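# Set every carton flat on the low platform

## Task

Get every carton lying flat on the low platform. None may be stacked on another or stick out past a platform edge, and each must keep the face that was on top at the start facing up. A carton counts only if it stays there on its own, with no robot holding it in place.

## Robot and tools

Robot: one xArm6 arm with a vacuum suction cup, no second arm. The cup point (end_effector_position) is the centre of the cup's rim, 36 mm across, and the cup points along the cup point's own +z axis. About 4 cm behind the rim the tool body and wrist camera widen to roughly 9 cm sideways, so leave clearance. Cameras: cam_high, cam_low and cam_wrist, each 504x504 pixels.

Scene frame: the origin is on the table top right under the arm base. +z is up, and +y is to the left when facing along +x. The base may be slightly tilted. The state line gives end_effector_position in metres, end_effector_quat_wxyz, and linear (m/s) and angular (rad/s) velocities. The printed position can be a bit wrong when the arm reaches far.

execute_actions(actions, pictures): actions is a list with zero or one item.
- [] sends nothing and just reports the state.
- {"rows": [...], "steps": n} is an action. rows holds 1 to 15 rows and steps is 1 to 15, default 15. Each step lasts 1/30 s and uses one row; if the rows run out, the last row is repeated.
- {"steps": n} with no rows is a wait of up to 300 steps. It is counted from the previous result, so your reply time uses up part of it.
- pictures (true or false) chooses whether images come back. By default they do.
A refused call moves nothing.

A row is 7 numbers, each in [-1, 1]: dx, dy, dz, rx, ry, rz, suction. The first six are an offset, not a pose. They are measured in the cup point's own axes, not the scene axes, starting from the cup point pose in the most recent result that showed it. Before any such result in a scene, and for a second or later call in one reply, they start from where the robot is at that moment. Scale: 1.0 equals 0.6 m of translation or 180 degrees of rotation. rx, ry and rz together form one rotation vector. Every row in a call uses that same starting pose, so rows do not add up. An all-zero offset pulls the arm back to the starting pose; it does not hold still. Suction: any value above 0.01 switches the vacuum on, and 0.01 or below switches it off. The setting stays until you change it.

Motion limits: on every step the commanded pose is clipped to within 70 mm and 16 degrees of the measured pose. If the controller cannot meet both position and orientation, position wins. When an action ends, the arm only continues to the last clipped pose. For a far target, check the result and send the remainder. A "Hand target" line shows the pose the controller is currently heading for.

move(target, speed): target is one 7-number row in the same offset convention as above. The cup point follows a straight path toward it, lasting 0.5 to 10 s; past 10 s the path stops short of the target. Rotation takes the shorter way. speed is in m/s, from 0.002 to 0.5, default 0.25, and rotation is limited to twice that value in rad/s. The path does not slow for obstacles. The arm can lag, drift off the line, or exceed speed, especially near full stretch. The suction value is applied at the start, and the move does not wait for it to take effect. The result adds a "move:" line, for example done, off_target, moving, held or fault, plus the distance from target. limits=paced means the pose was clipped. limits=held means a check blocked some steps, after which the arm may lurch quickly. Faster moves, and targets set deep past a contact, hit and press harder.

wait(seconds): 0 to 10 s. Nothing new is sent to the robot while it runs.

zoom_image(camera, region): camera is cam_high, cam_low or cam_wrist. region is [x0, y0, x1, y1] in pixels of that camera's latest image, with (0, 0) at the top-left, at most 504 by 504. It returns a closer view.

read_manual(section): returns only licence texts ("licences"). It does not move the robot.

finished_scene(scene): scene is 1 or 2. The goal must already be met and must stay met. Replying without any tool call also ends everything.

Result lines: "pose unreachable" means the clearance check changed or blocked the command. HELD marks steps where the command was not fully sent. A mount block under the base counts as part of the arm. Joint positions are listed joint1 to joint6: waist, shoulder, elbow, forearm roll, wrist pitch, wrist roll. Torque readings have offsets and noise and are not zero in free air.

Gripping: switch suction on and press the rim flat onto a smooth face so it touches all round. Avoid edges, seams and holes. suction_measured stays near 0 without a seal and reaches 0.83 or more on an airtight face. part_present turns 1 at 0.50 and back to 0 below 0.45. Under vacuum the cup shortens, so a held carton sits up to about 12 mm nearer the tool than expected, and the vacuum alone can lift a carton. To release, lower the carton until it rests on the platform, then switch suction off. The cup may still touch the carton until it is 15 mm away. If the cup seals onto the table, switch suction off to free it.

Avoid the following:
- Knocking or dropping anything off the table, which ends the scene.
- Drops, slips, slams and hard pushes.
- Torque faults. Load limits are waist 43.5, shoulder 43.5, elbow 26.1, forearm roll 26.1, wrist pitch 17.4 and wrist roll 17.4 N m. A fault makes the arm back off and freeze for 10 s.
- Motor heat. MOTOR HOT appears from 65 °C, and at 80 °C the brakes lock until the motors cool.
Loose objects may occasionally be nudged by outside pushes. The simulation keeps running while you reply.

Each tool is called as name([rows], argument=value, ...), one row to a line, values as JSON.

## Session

execute_actions(actions=[])

Scene clock: 0.00 s of 8600.00 s.
end_effector_position=(+0.3999, +0.0021, +0.2994) suction_measured=0.00 part_present=0 end_effector_quat_wxyz=(-0.007, -0.001, +1.000, +0.002) end_effector_velocity=(-0.000, +0.000, +0.000) end_effector_angular_velocity=(-0.000, +0.000, +0.001)
Joint positions: [-0.001 -0.262 -0.926  0.003  1.196  2.357]
Joint velocities: [ 0.  0. -0. -0.  0. -0.]
Joint torques (N m, as the arm reports them, + toward a larger angle): no reading
Hand target: +0.400, +0.002, +0.299; -0.007, -0.001, +1.000, +0.002

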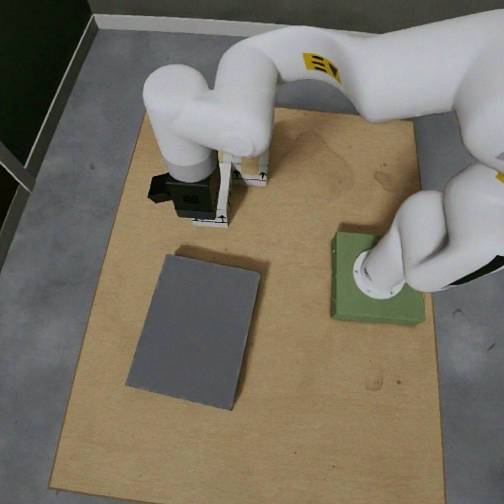

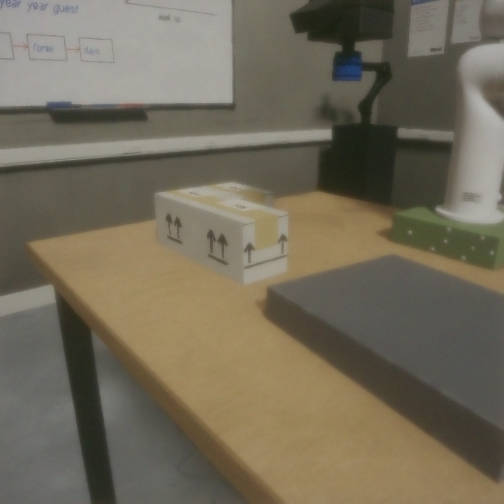

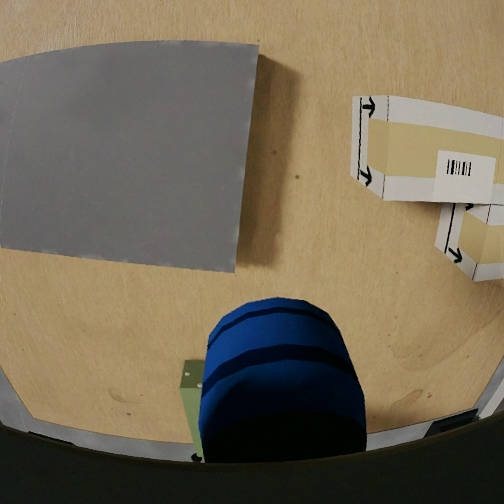

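move(target=[0.0, -0.38, -0.08, 0, 0, 0, 0])

Scene clock: 2.33 s of 8600.00 s.
end_effector_position=(+0.4020, -0.2250, +0.3468) suction_measured=0.00 part_present=0 end_effector_quat_wxyz=(-0.005, -0.002, +1.000, +0.004) end_effector_velocity=(-0.000, -0.003, +0.000) end_effector_angular_velocity=(+0.001, +0.001, -0.002)
Joint positions: [-0.518 -0.068 -1.26   0.003  1.336  1.84 ]
Joint velocities: [-0.006  0.006 -0.008 -0.     0.004 -0.004]
Joint torques (N m, as the arm reports them, + toward a larger angle): [ -1.32 -19.8  -21.5    0.46  -2.06   0.33]
Hand target: +0.402, -0.225, +0.347; -0.005, -0.002, +1.000, +0.004
Off the commanded pose: 0.001 m, 0 deg.
move: done

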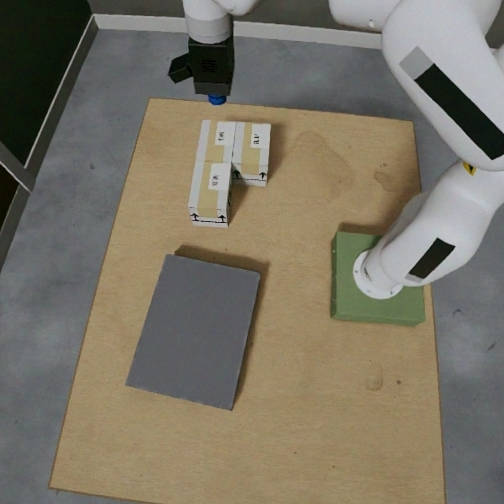

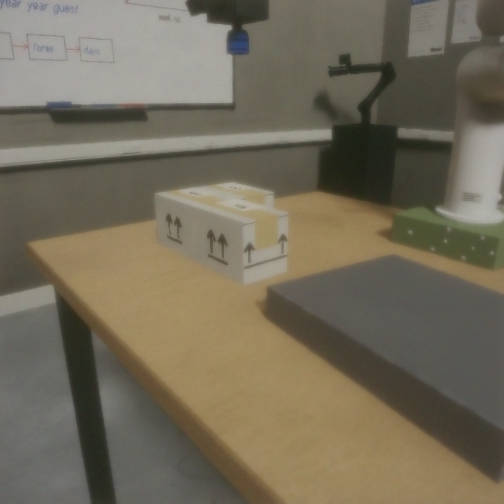

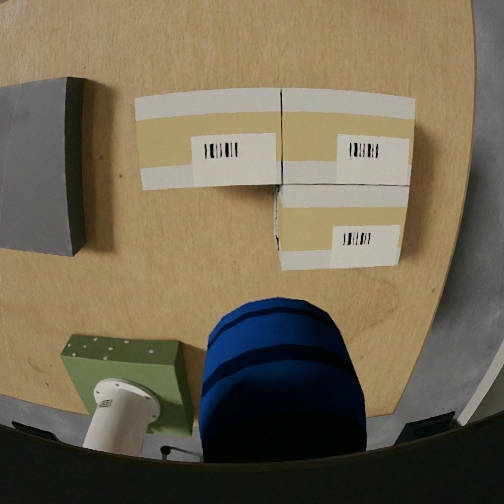

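move(target=[-0.02, 0.083, 0.245, 0, 0, 0, 0])

Scene clock: 11.50 s of 8600.00 s.
end_effector_position=(+0.4122, -0.1751, +0.2006) suction_measured=0.00 part_present=0 end_effector_quat_wxyz=(-0.005, -0.001, +1.000, +0.003) end_effector_velocity=(-0.001, +0.001, -0.004) end_effector_angular_velocity=(+0.001, +0.004, +0.000)
Joint positions: [-0.408  0.006 -0.913  0.003  0.913  1.949]
Joint velocities: [ 0.002  0.005  0.005 -0.001 -0.006  0.002]
Joint torques (N m, as the arm reports them, + toward a larger angle): [ -0.86 -19.82 -20.24   0.29  -1.99   0.23]
Hand target: +0.412, -0.175, +0.200; -0.006, -0.001, +1.000, +0.003
Off the commanded pose: 0.001 m, 0 deg.
After step 90, 4.97 s passed at rest.
move: done

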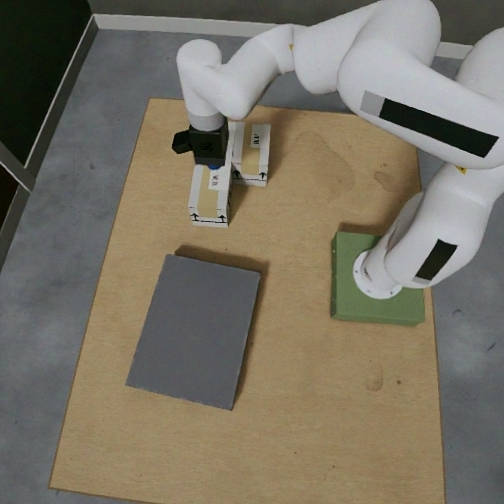

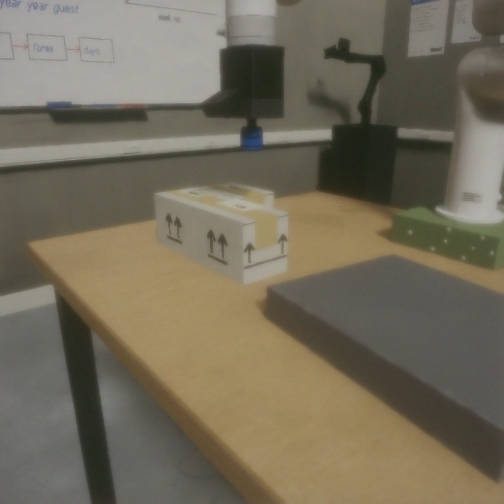

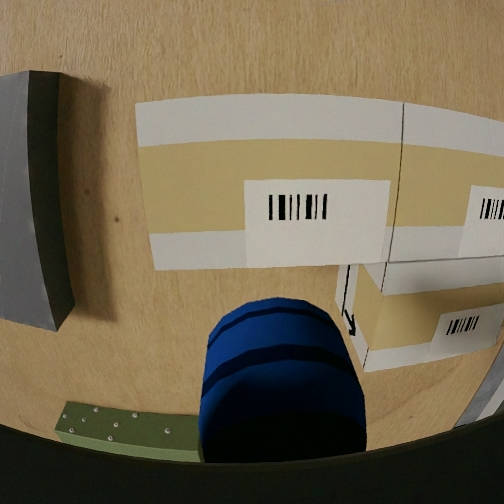

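move(target=[-0.028, -0.002, 0.125, 0, 0, 0, 0], speed=0.2)

Scene clock: 15.17 s of 8600.00 s.
end_effector_position=(+0.4284, -0.1762, +0.1261) suction_measured=0.00 part_present=0 end_effector_quat_wxyz=(-0.005, -0.001, +1.000, +0.003) end_effector_velocity=(-0.001, +0.001, -0.004) end_effector_angular_velocity=(+0.002, +0.004, -0.001)
Joint positions: [-0.396  0.191 -0.9    0.003  0.714  1.961]
Joint velocities: [ 0.001  0.009 -0.     0.001 -0.004  0.001]
Joint torques (N m, as the arm reports them, + toward a larger angle): [ -1.23 -22.55 -18.31   0.43  -1.88   0.26]
Hand target: +0.428, -0.176, +0.126; -0.005, -0.001, +1.000, +0.003
Off the commanded pose: 0.001 m, 0 deg.
move: done

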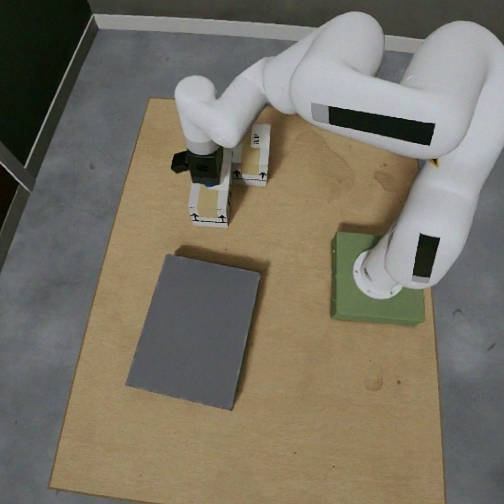

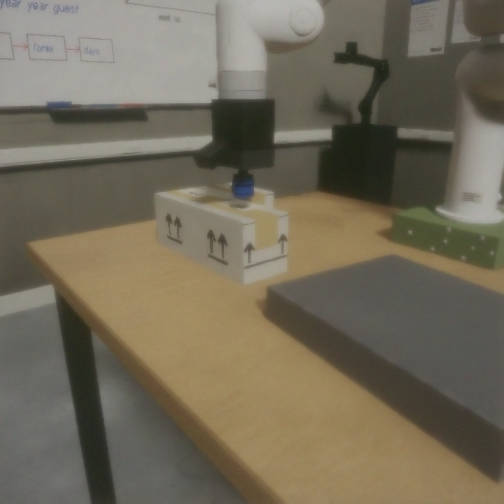

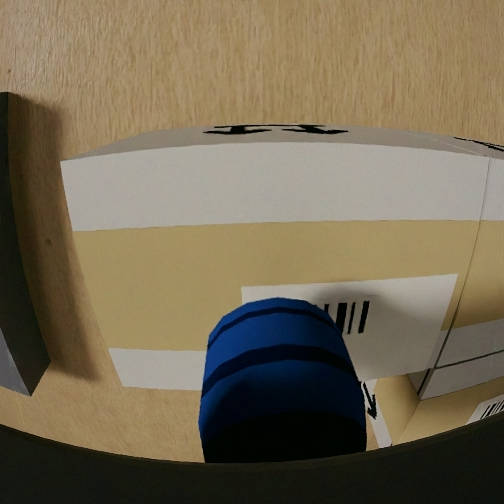

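move(target=[0.005, 0, 0.057, 0, 0, 0, 1], speed=0.04)

Scene clock: 19.67 s of 8600.00 s.
end_effector_position=(+0.4249, -0.1760, +0.0919) suction_measured=0.88 part_present=1 end_effector_quat_wxyz=(-0.005, -0.001, +1.000, +0.003) end_effector_velocity=(+0.003, -0.001, +0.001) end_effector_angular_velocity=(-0.003, -0.010, -0.001)
Joint positions: [-0.399  0.261 -0.873  0.003  0.619  1.959]
Joint velocities: [ 0.     0.001 -0.003  0.001 -0.007  0.   ]
Joint torques (N m, as the arm reports them, + toward a larger angle): [ -1.43 -26.42 -20.32   0.37  -2.86   0.28]
Hand target: +0.425, -0.176, +0.092; -0.005, -0.001, +1.000, +0.003
Off the commanded pose: 0.000 m, 0 deg.
After step 90, 0.33 s passed at rest.
move: done

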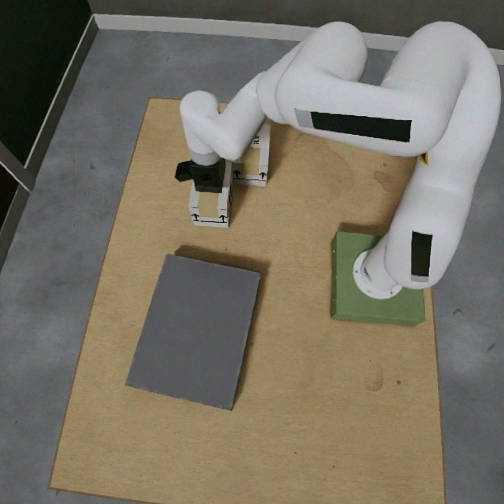

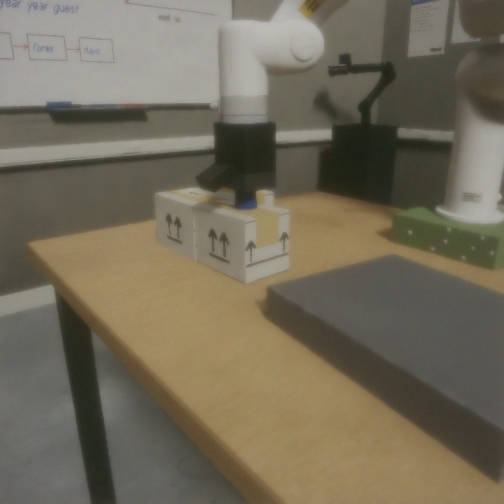

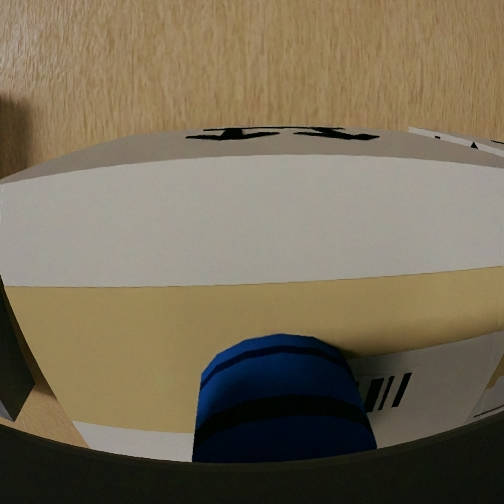

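move(target=[0, 0, -0.19, 0, 0, 0, 1], speed=0.2)

move(target=[0.11, 0.478, 0.07, 0, 0, 0.045, 1], speed=0.25)

zoom_image(camera="cam_high", region=[100, 230, 300, 420])

Scene clock: 23.77 s of 8600.00 s.
end_effector_position=(+0.4255, -0.1760, +0.2047) suction_measured=0.93 part_present=1 end_effector_quat_wxyz=(-0.006, -0.001, +1.000, +0.003) end_effector_velocity=(+0.003, -0.002, +0.008) end_effector_angular_velocity=(-0.006, -0.011, -0.001)
Joint positions: [-0.399  0.042 -0.969  0.003  0.935  1.959]
Joint velocities: [-0.001 -0.008 -0.012 -0.002  0.008  0.   ]
Joint torques (N m, as the arm reports them, + toward a larger angle): [ -1.31 -24.23 -24.21   0.27  -2.79   0.29]
Hand target: +0.426, -0.176, +0.206; -0.005, -0.001, +1.000, +0.003
Off the commanded pose: 0.001 m, 0 deg.
After step 90, 0.03 s passed at rest.
move: done

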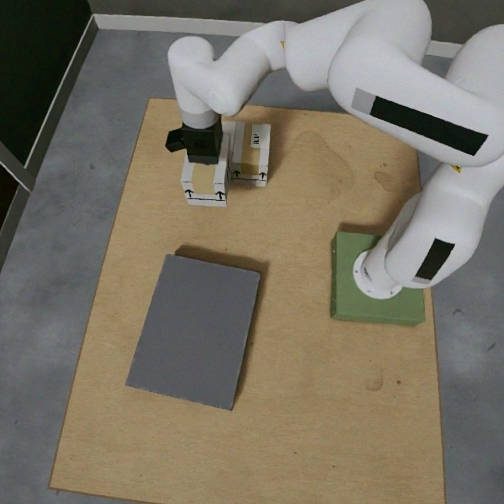

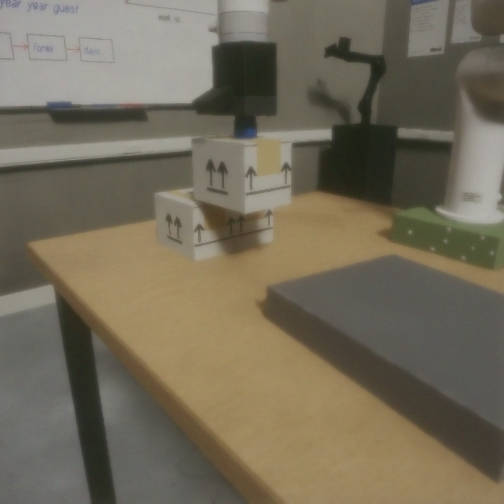

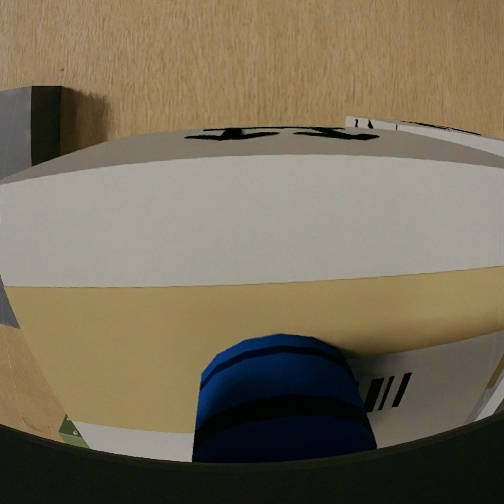

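Scene clock: 25.53 s of 8600.00 s.
end_effector_position=(+0.3573, +0.1087, +0.1641) suction_measured=0.93 part_present=1 end_effector_quat_wxyz=(-0.007, +0.070, +0.998, +0.000) end_effector_velocity=(-0.000, +0.002, -0.001) end_effector_angular_velocity=(-0.002, +0.000, -0.003)
Joint positions: [ 0.289 -0.167 -0.601  0.003  0.776  2.788]
Joint velocities: [ 0.006  0.003 -0.001 -0.003 -0.001  0.011]
Joint torques (N m, as the arm reports them, + toward a larger angle): [ -1.32 -18.14 -22.34   0.34  -2.82   0.25]
Hand target: +0.357, +0.109, +0.164; -0.007, +0.070, +0.998, +0.000
Off the commanded pose: 0.003 m, 0 deg.
move: done

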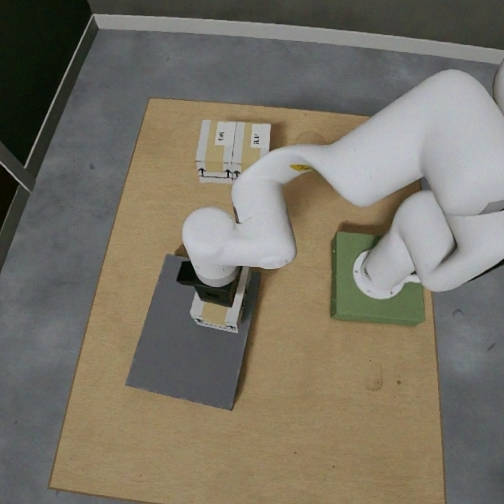

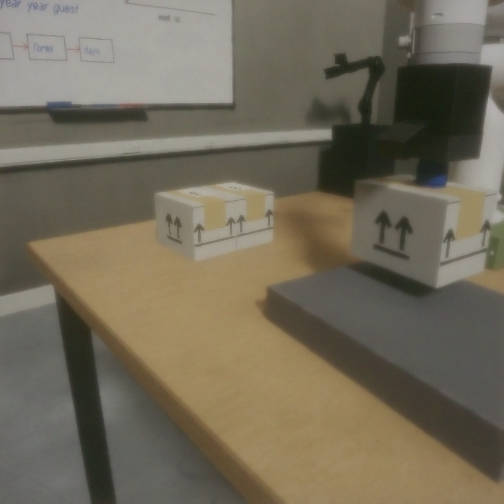

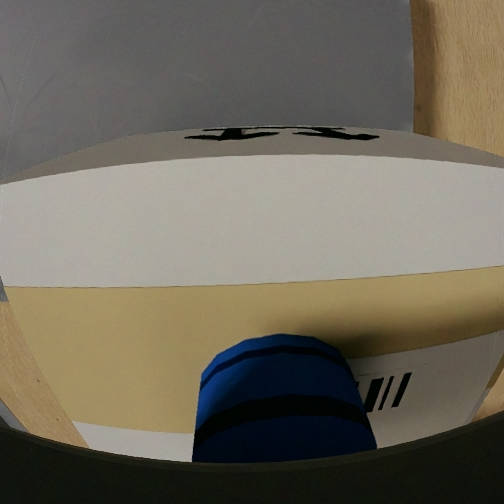

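Region (100, 230, 300, 420) of cam_high's 504x504 image, scaled by 2.520, with more detail than that image has; it fills the top 479 rows of this view, and the rest is white.

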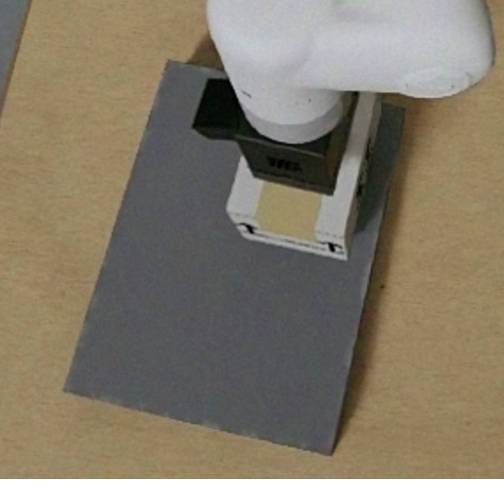

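move(target=[0, 0, 0.035, 0, 0, 0, 1], speed=0.08)

move(target=[0, 0, 0.02, 0, 0, 0, 1], speed=0.02)

execute_actions([
  {"rows": [[0, 0, 0.001, 0, 0, 0, 1],[0, 0, 0.002, 0, 0, 0, 1],[0, 0, 0.003, 0, 0, 0, 1],[0, 0, 0.003, 0, 0, 0, 1]], "steps": 12},
], pictures=false)

Scene clock: 33.07 s of 8600.00 s.
end_effector_position=(+0.3572, +0.1087, +0.1435) suction_measured=0.93 part_present=1 end_effector_quat_wxyz=(-0.007, +0.070, +0.998, +0.000) end_effector_velocity=(+0.001, +0.001, -0.001) end_effector_angular_velocity=(+0.001, -0.003, +0.001)
Joint positions: [ 0.289 -0.118 -0.579  0.003  0.705  2.788]
Joint velocities: [ 0.002  0.004  0.     0.    -0.008  0.   ]
Joint torques (N m, as the arm reports them, + toward a larger angle): [ -1.19 -18.57 -21.43   0.42  -2.74   0.3 ]
Hand target: +0.357, +0.109, +0.143; -0.007, +0.070, +0.998, +0.000
Off the commanded pose: 0.000 m, 0 deg.
After step 90, 3.73 s passed at rest.
move: done

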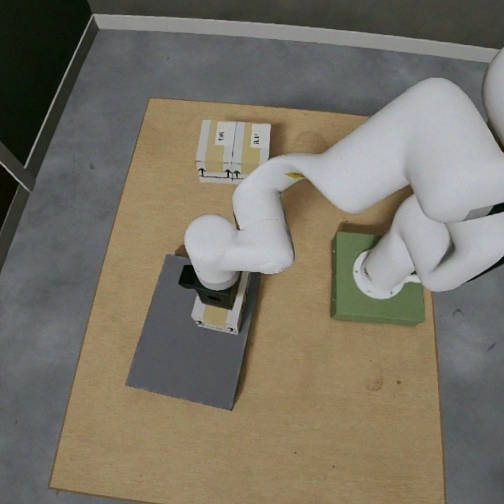

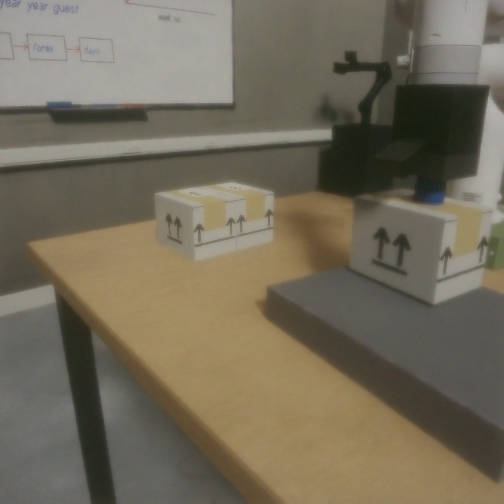

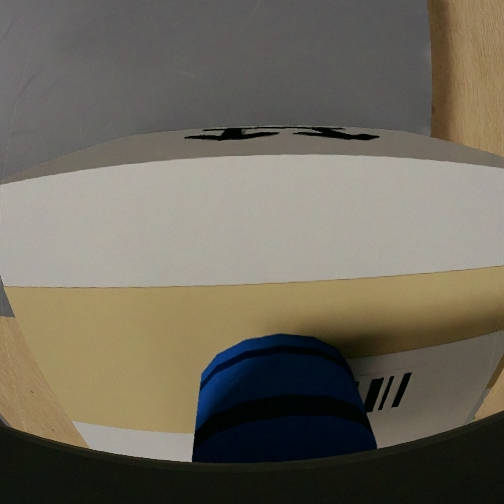

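Scene clock: 33.90 s of 8600.00 s.
end_effector_position=(+0.3606, +0.1097, +0.1357) suction_measured=0.93 part_present=1 end_effector_quat_wxyz=(-0.002, +0.070, +0.998, +0.002) end_effector_velocity=(-0.000, +0.001, -0.003) end_effector_angular_velocity=(-0.000, -0.002, +0.004)
Joint positions: [ 0.289 -0.094 -0.575  0.003  0.666  2.788]
Joint velocities: [ 0.002  0.007  0.003 -0.001 -0.012 -0.001]
Joint torques (N m, as the arm reports them, + toward a larger angle): [-1.3  -1.1  -7.15  0.42 -3.03  0.27]
Hand target: +0.357, +0.109, +0.132; -0.007, +0.070, +0.998, +0.000
Off the commanded pose: 0.006 m, 1 deg.
move: off_target

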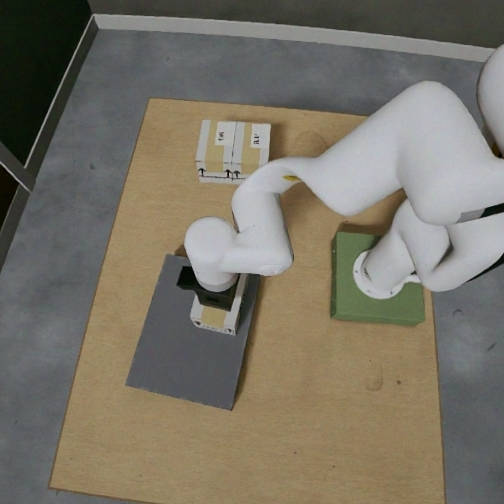

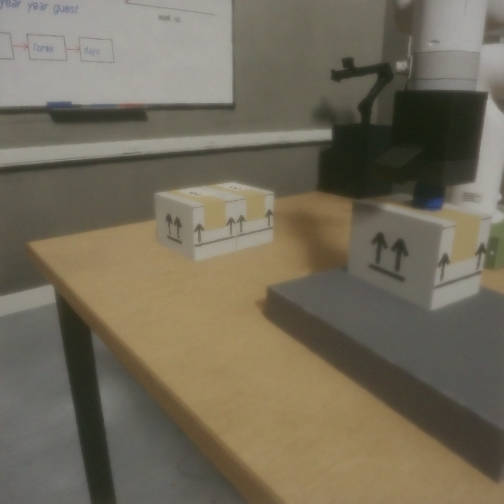

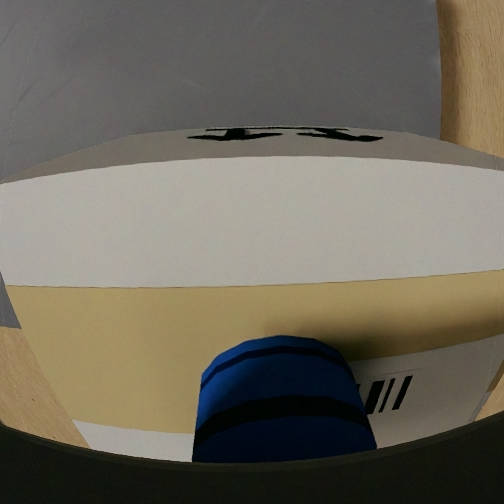

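Scene clock: 34.30 s of 8600.00 s.
end_effector_position=(+0.3618, +0.1101, +0.1353) suction_measured=0.93 part_present=1 end_effector_quat_wxyz=(+0.000, +0.070, +0.998, +0.003) end_effector_velocity=(-0.000, -0.000, -0.001) end_effector_angular_velocity=(+0.000, +0.001, -0.002)
Joint positions: [ 0.289 -0.091 -0.576  0.003  0.66   2.788]
Joint velocities: [-0.001  0.002  0.001  0.001 -0.002  0.   ]
Joint torques (N m, as the arm reports them, + toward a larger angle): [-1.37  3.14 -4.05  0.3  -3.14  0.12]
Hand target: +0.361, +0.110, +0.134; -0.002, +0.070, +0.998, +0.002
Off the commanded pose: 0.002 m, 0 deg.
Steps of this call (steps 1 to 12: all 12 steps of this action). Readings (end_effector_position | what the end effector reports):
1: (+0.3606, +0.1097, +0.1356) | suction_measured=0.93 part_present=1
2: (+0.3607, +0.1097, +0.1357) | suction_measured=0.93 part_present=1
4: (+0.3611, +0.1098, +0.1356) | suction_measured=0.93 part_present=1
8: (+0.3617, +0.1100, +0.1355) | suction_measured=0.93 part_present=1
12: the state above

Platform is taller here (contact ≈0.137). Release immediately.

execute_actions([
  {"rows": [[0.004, 0, -0.004, 0, 0, 0, 0]], "steps": 10},
], pictures=false)

move(target=[0, 0, -0.2, 0, 0, 0, 0], speed=0.15)

Scene clock: 36.17 s of 8600.00 s.
end_effector_position=(+0.3588, +0.1102, +0.1362) suction_measured=0.00 part_present=0 end_effector_quat_wxyz=(-0.001, +0.070, +0.998, +0.002) end_effector_velocity=(-0.002, +0.000, +0.004) end_effector_angular_velocity=(+0.001, +0.004, -0.003)
Joint positions: [ 0.292 -0.101 -0.568  0.003  0.665  2.791]
Joint velocities: [ 0.001 -0.014  0.001  0.003  0.017  0.002]
Joint torques (N m, as the arm reports them, + toward a larger angle): [-0.94 -7.87 -5.02  0.55  2.44  0.24]
Hand target: +0.359, +0.110, +0.138; +0.000, +0.070, +0.998, +0.003
Off the commanded pose: 0.002 m, 0 deg.
Steps of this call (steps 1 to 46: nothing new was sent; steps 47 to 56: all 10 steps of this action). Readings (end_effector_position | what the end effector reports):
47: (+0.3615, +0.1100, +0.1352) | suction_measured=0.71 part_present=1
48: (+0.3614, +0.1100, +0.1356) | suction_measured=0.06 part_present=0
50: (+0.3609, +0.1101, +0.1360) | suction_measured=0.00 part_present=0
54: (+0.3593, +0.1102, +0.1361) | suction_measured=0.00 part_present=0
56: the state above

Scene clock: 37.67 s of 8600.00 s.
end_effector_position=(+0.3579, +0.1097, +0.2556) suction_measured=0.00 part_present=0 end_effector_quat_wxyz=(-0.002, +0.069, +0.998, +0.002) end_effector_velocity=(+0.001, +0.001, +0.004) end_effector_angular_velocity=(+0.001, -0.003, +0.002)
Joint positions: [ 0.292 -0.324 -0.738  0.003  1.06   2.791]
Joint velocities: [ 0.002 -0.004 -0.008  0.     0.009 -0.   ]
Joint torques (N m, as the arm reports them, + toward a larger angle): [ -1.28 -13.49 -20.96   0.29  -2.02   0.26]
Hand target: +0.358, +0.110, +0.256; -0.002, +0.069, +0.998, +0.003
Off the commanded pose: 0.001 m, 0 deg.
move: done

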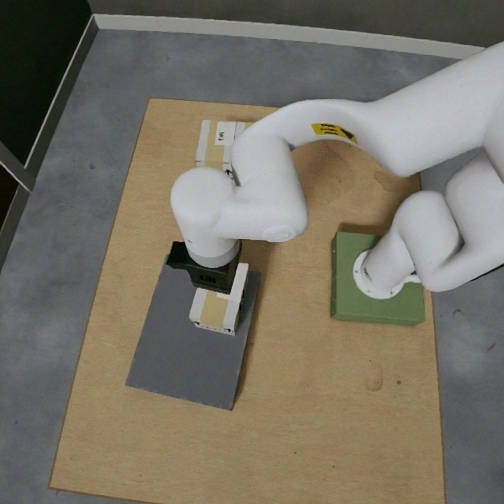

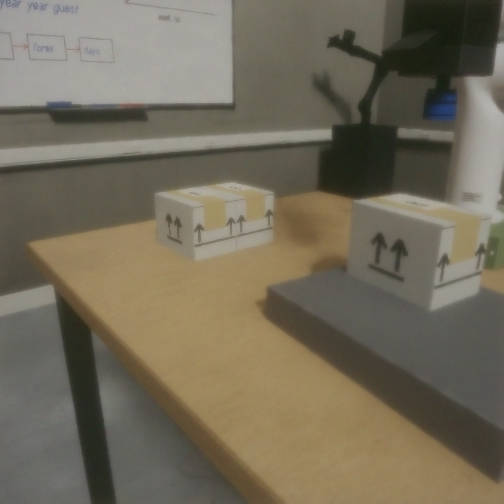

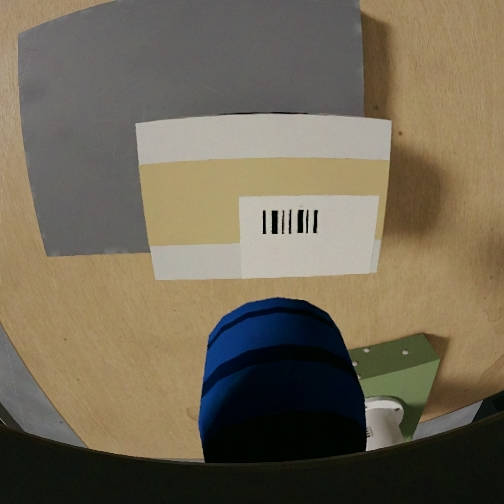

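move(target=[-0.208, -0.686, 0.093, 0, 0, -0.0435, 0], speed=0.3)

Scene clock: 42.67 s of 8600.00 s.
end_effector_position=(+0.4263, -0.3129, +0.1977) suction_measured=0.00 part_present=0 end_effector_quat_wxyz=(-0.000, +0.001, +1.000, +0.006) end_effector_velocity=(+0.000, -0.002, -0.001) end_effector_angular_velocity=(+0.005, +0.003, -0.002)
Joint positions: [-0.643  0.265 -1.235  0.012  0.973  1.714]
Joint velocities: [-0.003  0.01  -0.011  0.003  0.007 -0.003]
Joint torques (N m, as the arm reports them, + toward a larger angle): [ -1.07 -25.89 -20.74   0.23  -1.93   0.18]
Hand target: +0.426, -0.313, +0.197; -0.001, +0.001, +1.000, +0.006
Off the commanded pose: 0.003 m, 0 deg.
move: done

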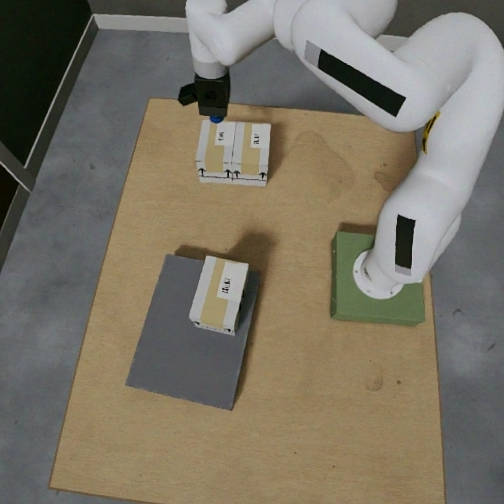

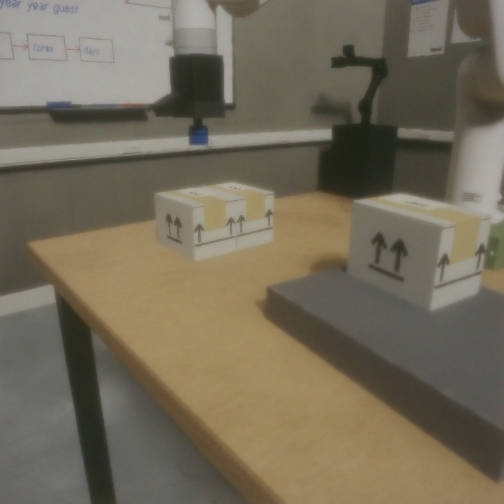

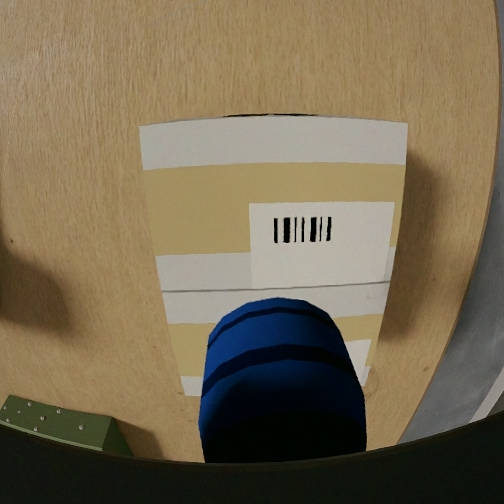

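move(target=[0.0, -0.003, 0.122, 0, 0, 0, 0], speed=0.2)

move(target=[0, 0, 0.055, 0, 0, 0, 1], speed=0.04)

Scene clock: 52.53 s of 8600.00 s.
end_effector_position=(+0.4265, -0.3144, +0.1253) suction_measured=0.00 part_present=0 end_effector_quat_wxyz=(-0.000, +0.001, +1.000, +0.005) end_effector_velocity=(-0.002, +0.001, -0.005) end_effector_angular_velocity=(+0.004, +0.005, -0.000)
Joint positions: [-0.645  0.381 -1.173  0.014  0.792  1.71 ]
Joint velocities: [-0.     0.008  0.003 -0.    -0.005 -0.   ]
Joint torques (N m, as the arm reports them, + toward a larger angle): [ -1.48 -27.13 -19.1    0.36  -1.92   0.34]
Hand target: +0.426, -0.314, +0.125; -0.000, +0.001, +1.000, +0.005
Off the commanded pose: 0.001 m, 0 deg.
After step 90, 5.97 s passed at rest.
move: done

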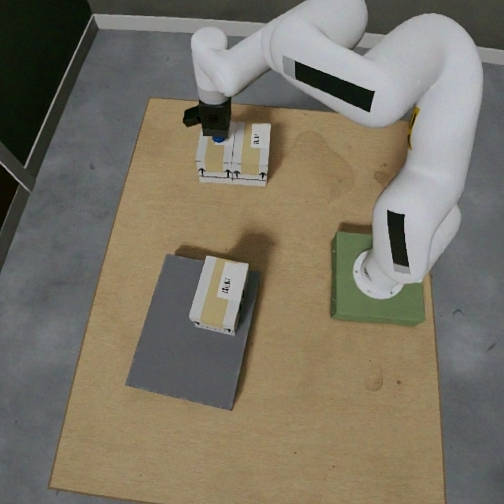

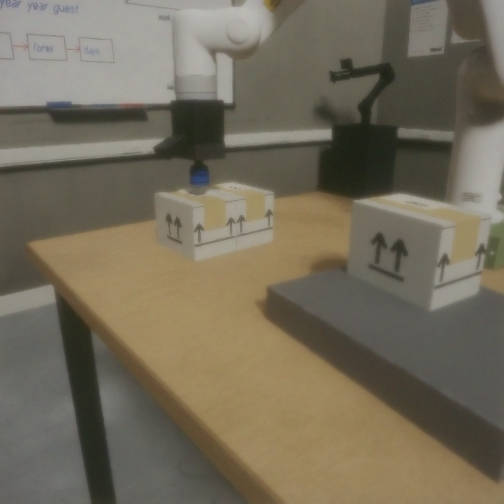

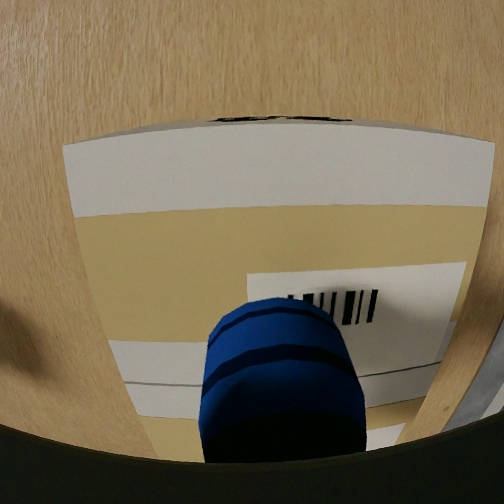

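Scene clock: 53.70 s of 8600.00 s.
end_effector_position=(+0.4264, -0.3141, +0.0924) suction_measured=0.88 part_present=1 end_effector_quat_wxyz=(-0.000, +0.001, +1.000, +0.005) end_effector_velocity=(+0.003, -0.001, +0.001) end_effector_angular_velocity=(-0.005, -0.007, +0.002)
Joint positions: [-0.644  0.445 -1.159  0.015  0.715  1.709]
Joint velocities: [ 0.002  0.001 -0.003  0.001 -0.006 -0.   ]
Joint torques (N m, as the arm reports them, + toward a larger angle): [ -1.48 -29.94 -20.81   0.23  -2.42   0.25]
Hand target: +0.426, -0.314, +0.092; -0.000, +0.001, +1.000, +0.005
Off the commanded pose: 0.000 m, 0 deg.
move: done

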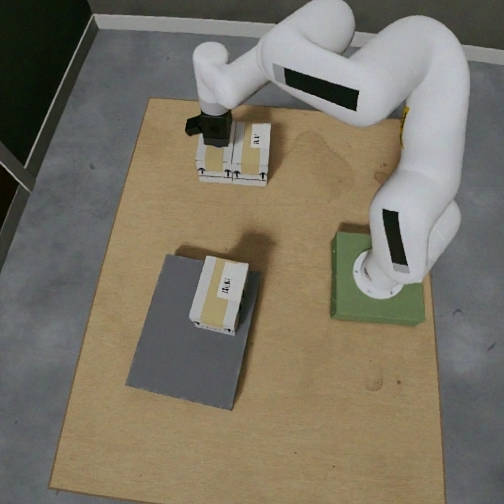

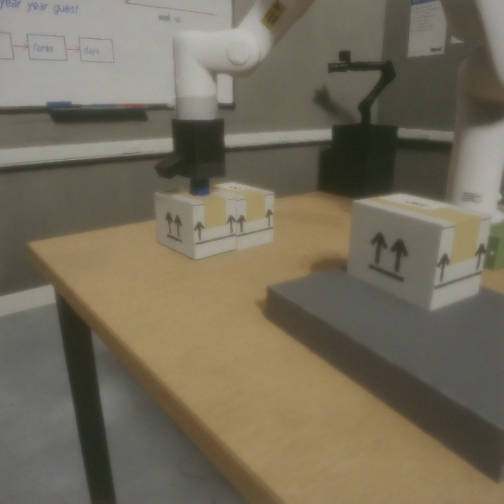

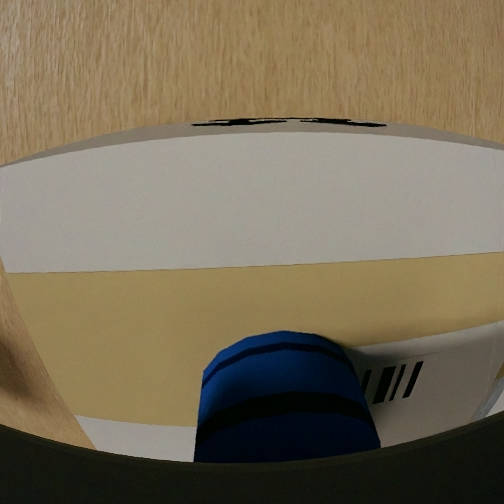

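move(target=[0, 0, -0.283, 0, 0, 0, 1], speed=0.2)

move(target=[-0.061, 0.682, 0.0, 0, 0, 0.044, 1], speed=0.25)

zoom_image(camera="cam_high", region=[100, 200, 300, 420])

Scene clock: 59.33 s of 8600.00 s.
end_effector_position=(+0.4261, -0.3149, +0.2609) suction_measured=0.93 part_present=1 end_effector_quat_wxyz=(-0.001, +0.001, +1.000, +0.006) end_effector_velocity=(+0.002, -0.003, +0.009) end_effector_angular_velocity=(-0.010, -0.010, -0.000)
Joint positions: [-0.647  0.204 -1.342  0.012  1.141  1.712]
Joint velocities: [-0.001 -0.006 -0.016 -0.002  0.008  0.   ]
Joint torques (N m, as the arm reports them, + toward a larger angle): [ -1.25 -27.99 -24.05   0.4   -2.64   0.26]
Hand target: +0.426, -0.315, +0.262; +0.000, +0.001, +1.000, +0.005
Off the commanded pose: 0.002 m, 0 deg.
After step 90, 1.30 s passed at rest.
move: done

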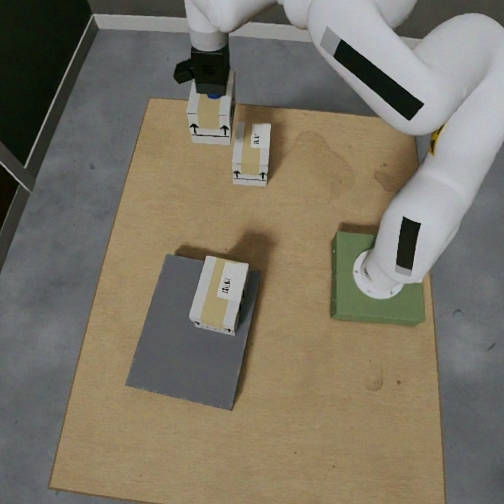

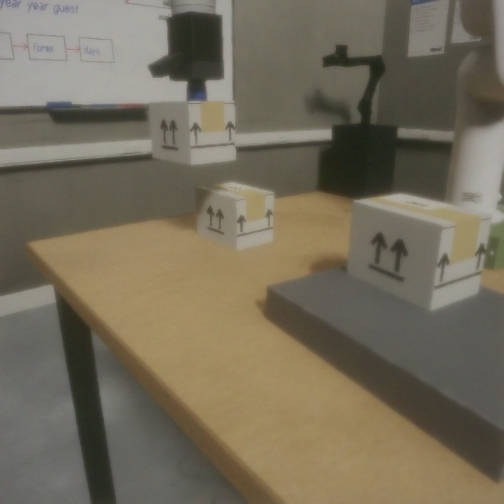

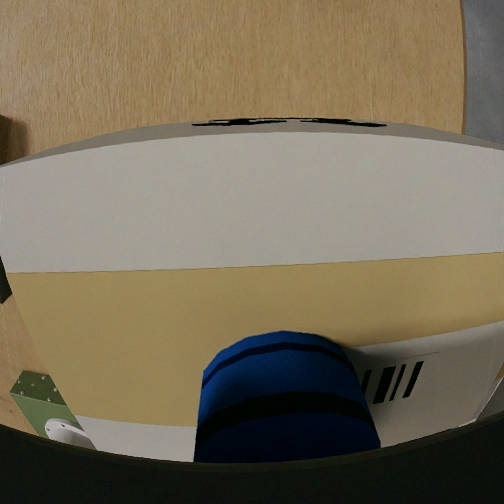

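Scene clock: 61.57 s of 8600.00 s.
end_effector_position=(+0.4617, +0.0927, +0.2634) suction_measured=0.93 part_present=1 end_effector_quat_wxyz=(-0.003, +0.070, +0.998, +0.003) end_effector_velocity=(+0.001, +0.001, +0.000) end_effector_angular_velocity=(-0.002, +0.000, -0.002)
Joint positions: [ 0.192  0.001 -1.094  0.005  1.092  2.692]
Joint velocities: [ 0.002  0.003 -0.004 -0.002  0.001  0.005]
Joint torques (N m, as the arm reports them, + toward a larger angle): [ -1.21 -23.2  -24.08   0.3   -2.4    0.21]
Hand target: +0.462, +0.093, +0.263; -0.003, +0.070, +0.998, +0.003
Off the commanded pose: 0.003 m, 0 deg.
move: done

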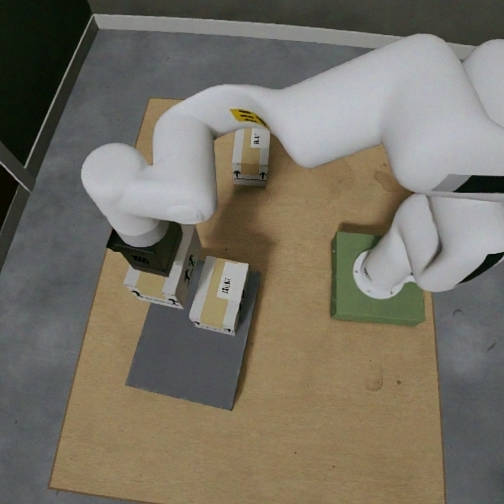

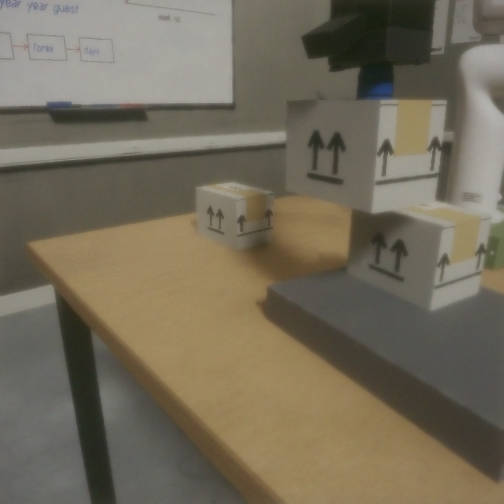

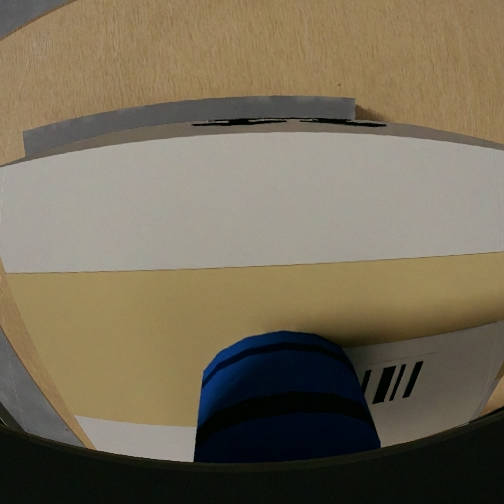

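Region (100, 200, 300, 420) of cam_high's 504x504 image, scaled by 2.291, with more detail than that image has; it fills the left 458 columns of this view, and the rest is white.

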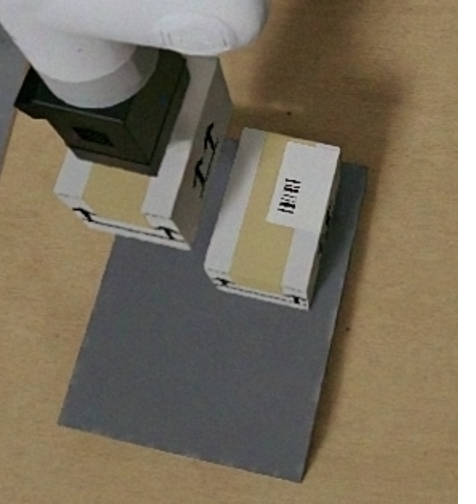

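move(target=[0.006, 0.005, 0.05, 0, 0, 0, 1], speed=0.08)

zoom_image(camera="cam_high", region=[100, 200, 300, 420])

Scene clock: 67.73 s of 8600.00 s.
end_effector_position=(+0.4587, +0.0962, +0.2339) suction_measured=0.93 part_present=1 end_effector_quat_wxyz=(-0.002, +0.070, +0.998, +0.003) end_effector_velocity=(-0.000, +0.001, -0.002) end_effector_angular_velocity=(+0.002, -0.001, +0.000)
Joint positions: [ 0.2    0.023 -1.033  0.005  1.007  2.701]
Joint velocities: [ 0.002  0.001  0.004  0.002 -0.006  0.   ]
Joint torques (N m, as the arm reports them, + toward a larger angle): [ -1.26 -23.28 -23.48   0.22  -2.48   0.3 ]
Hand target: +0.459, +0.096, +0.233; -0.002, +0.070, +0.998, +0.003
Off the commanded pose: 0.001 m, 0 deg.
After step 90, 2.33 s passed at rest.
move: done

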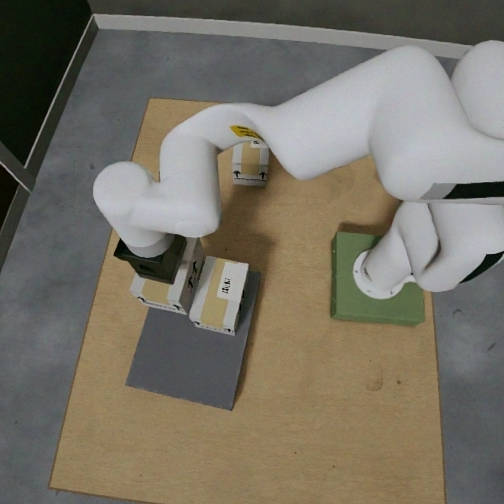

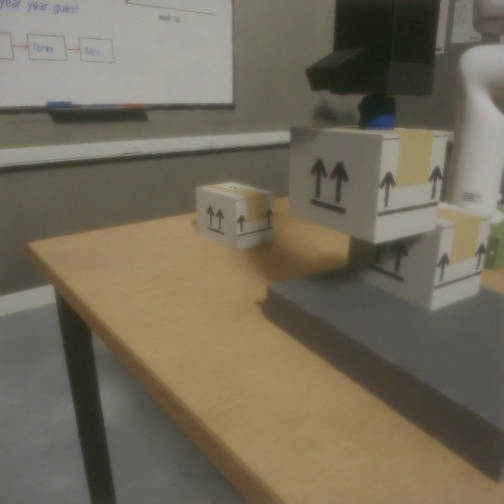

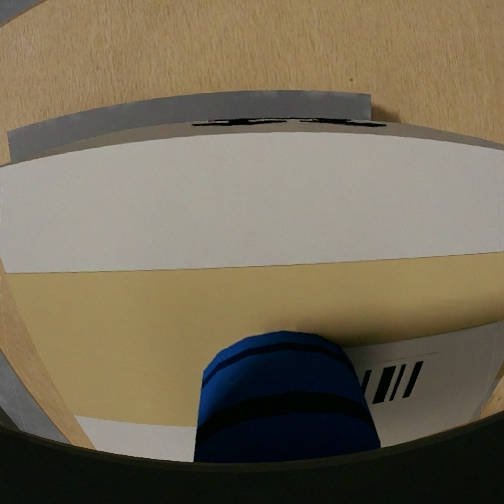

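Region (100, 200, 300, 420) of cam_high's 504x504 image, scaled by 2.291, with more detail than that image has; it fills the left 458 columns of this view, and the rest is white.

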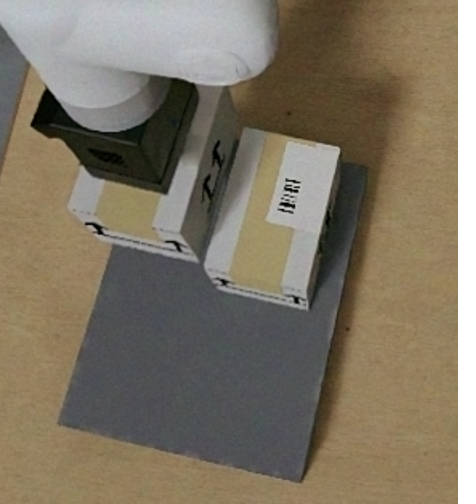

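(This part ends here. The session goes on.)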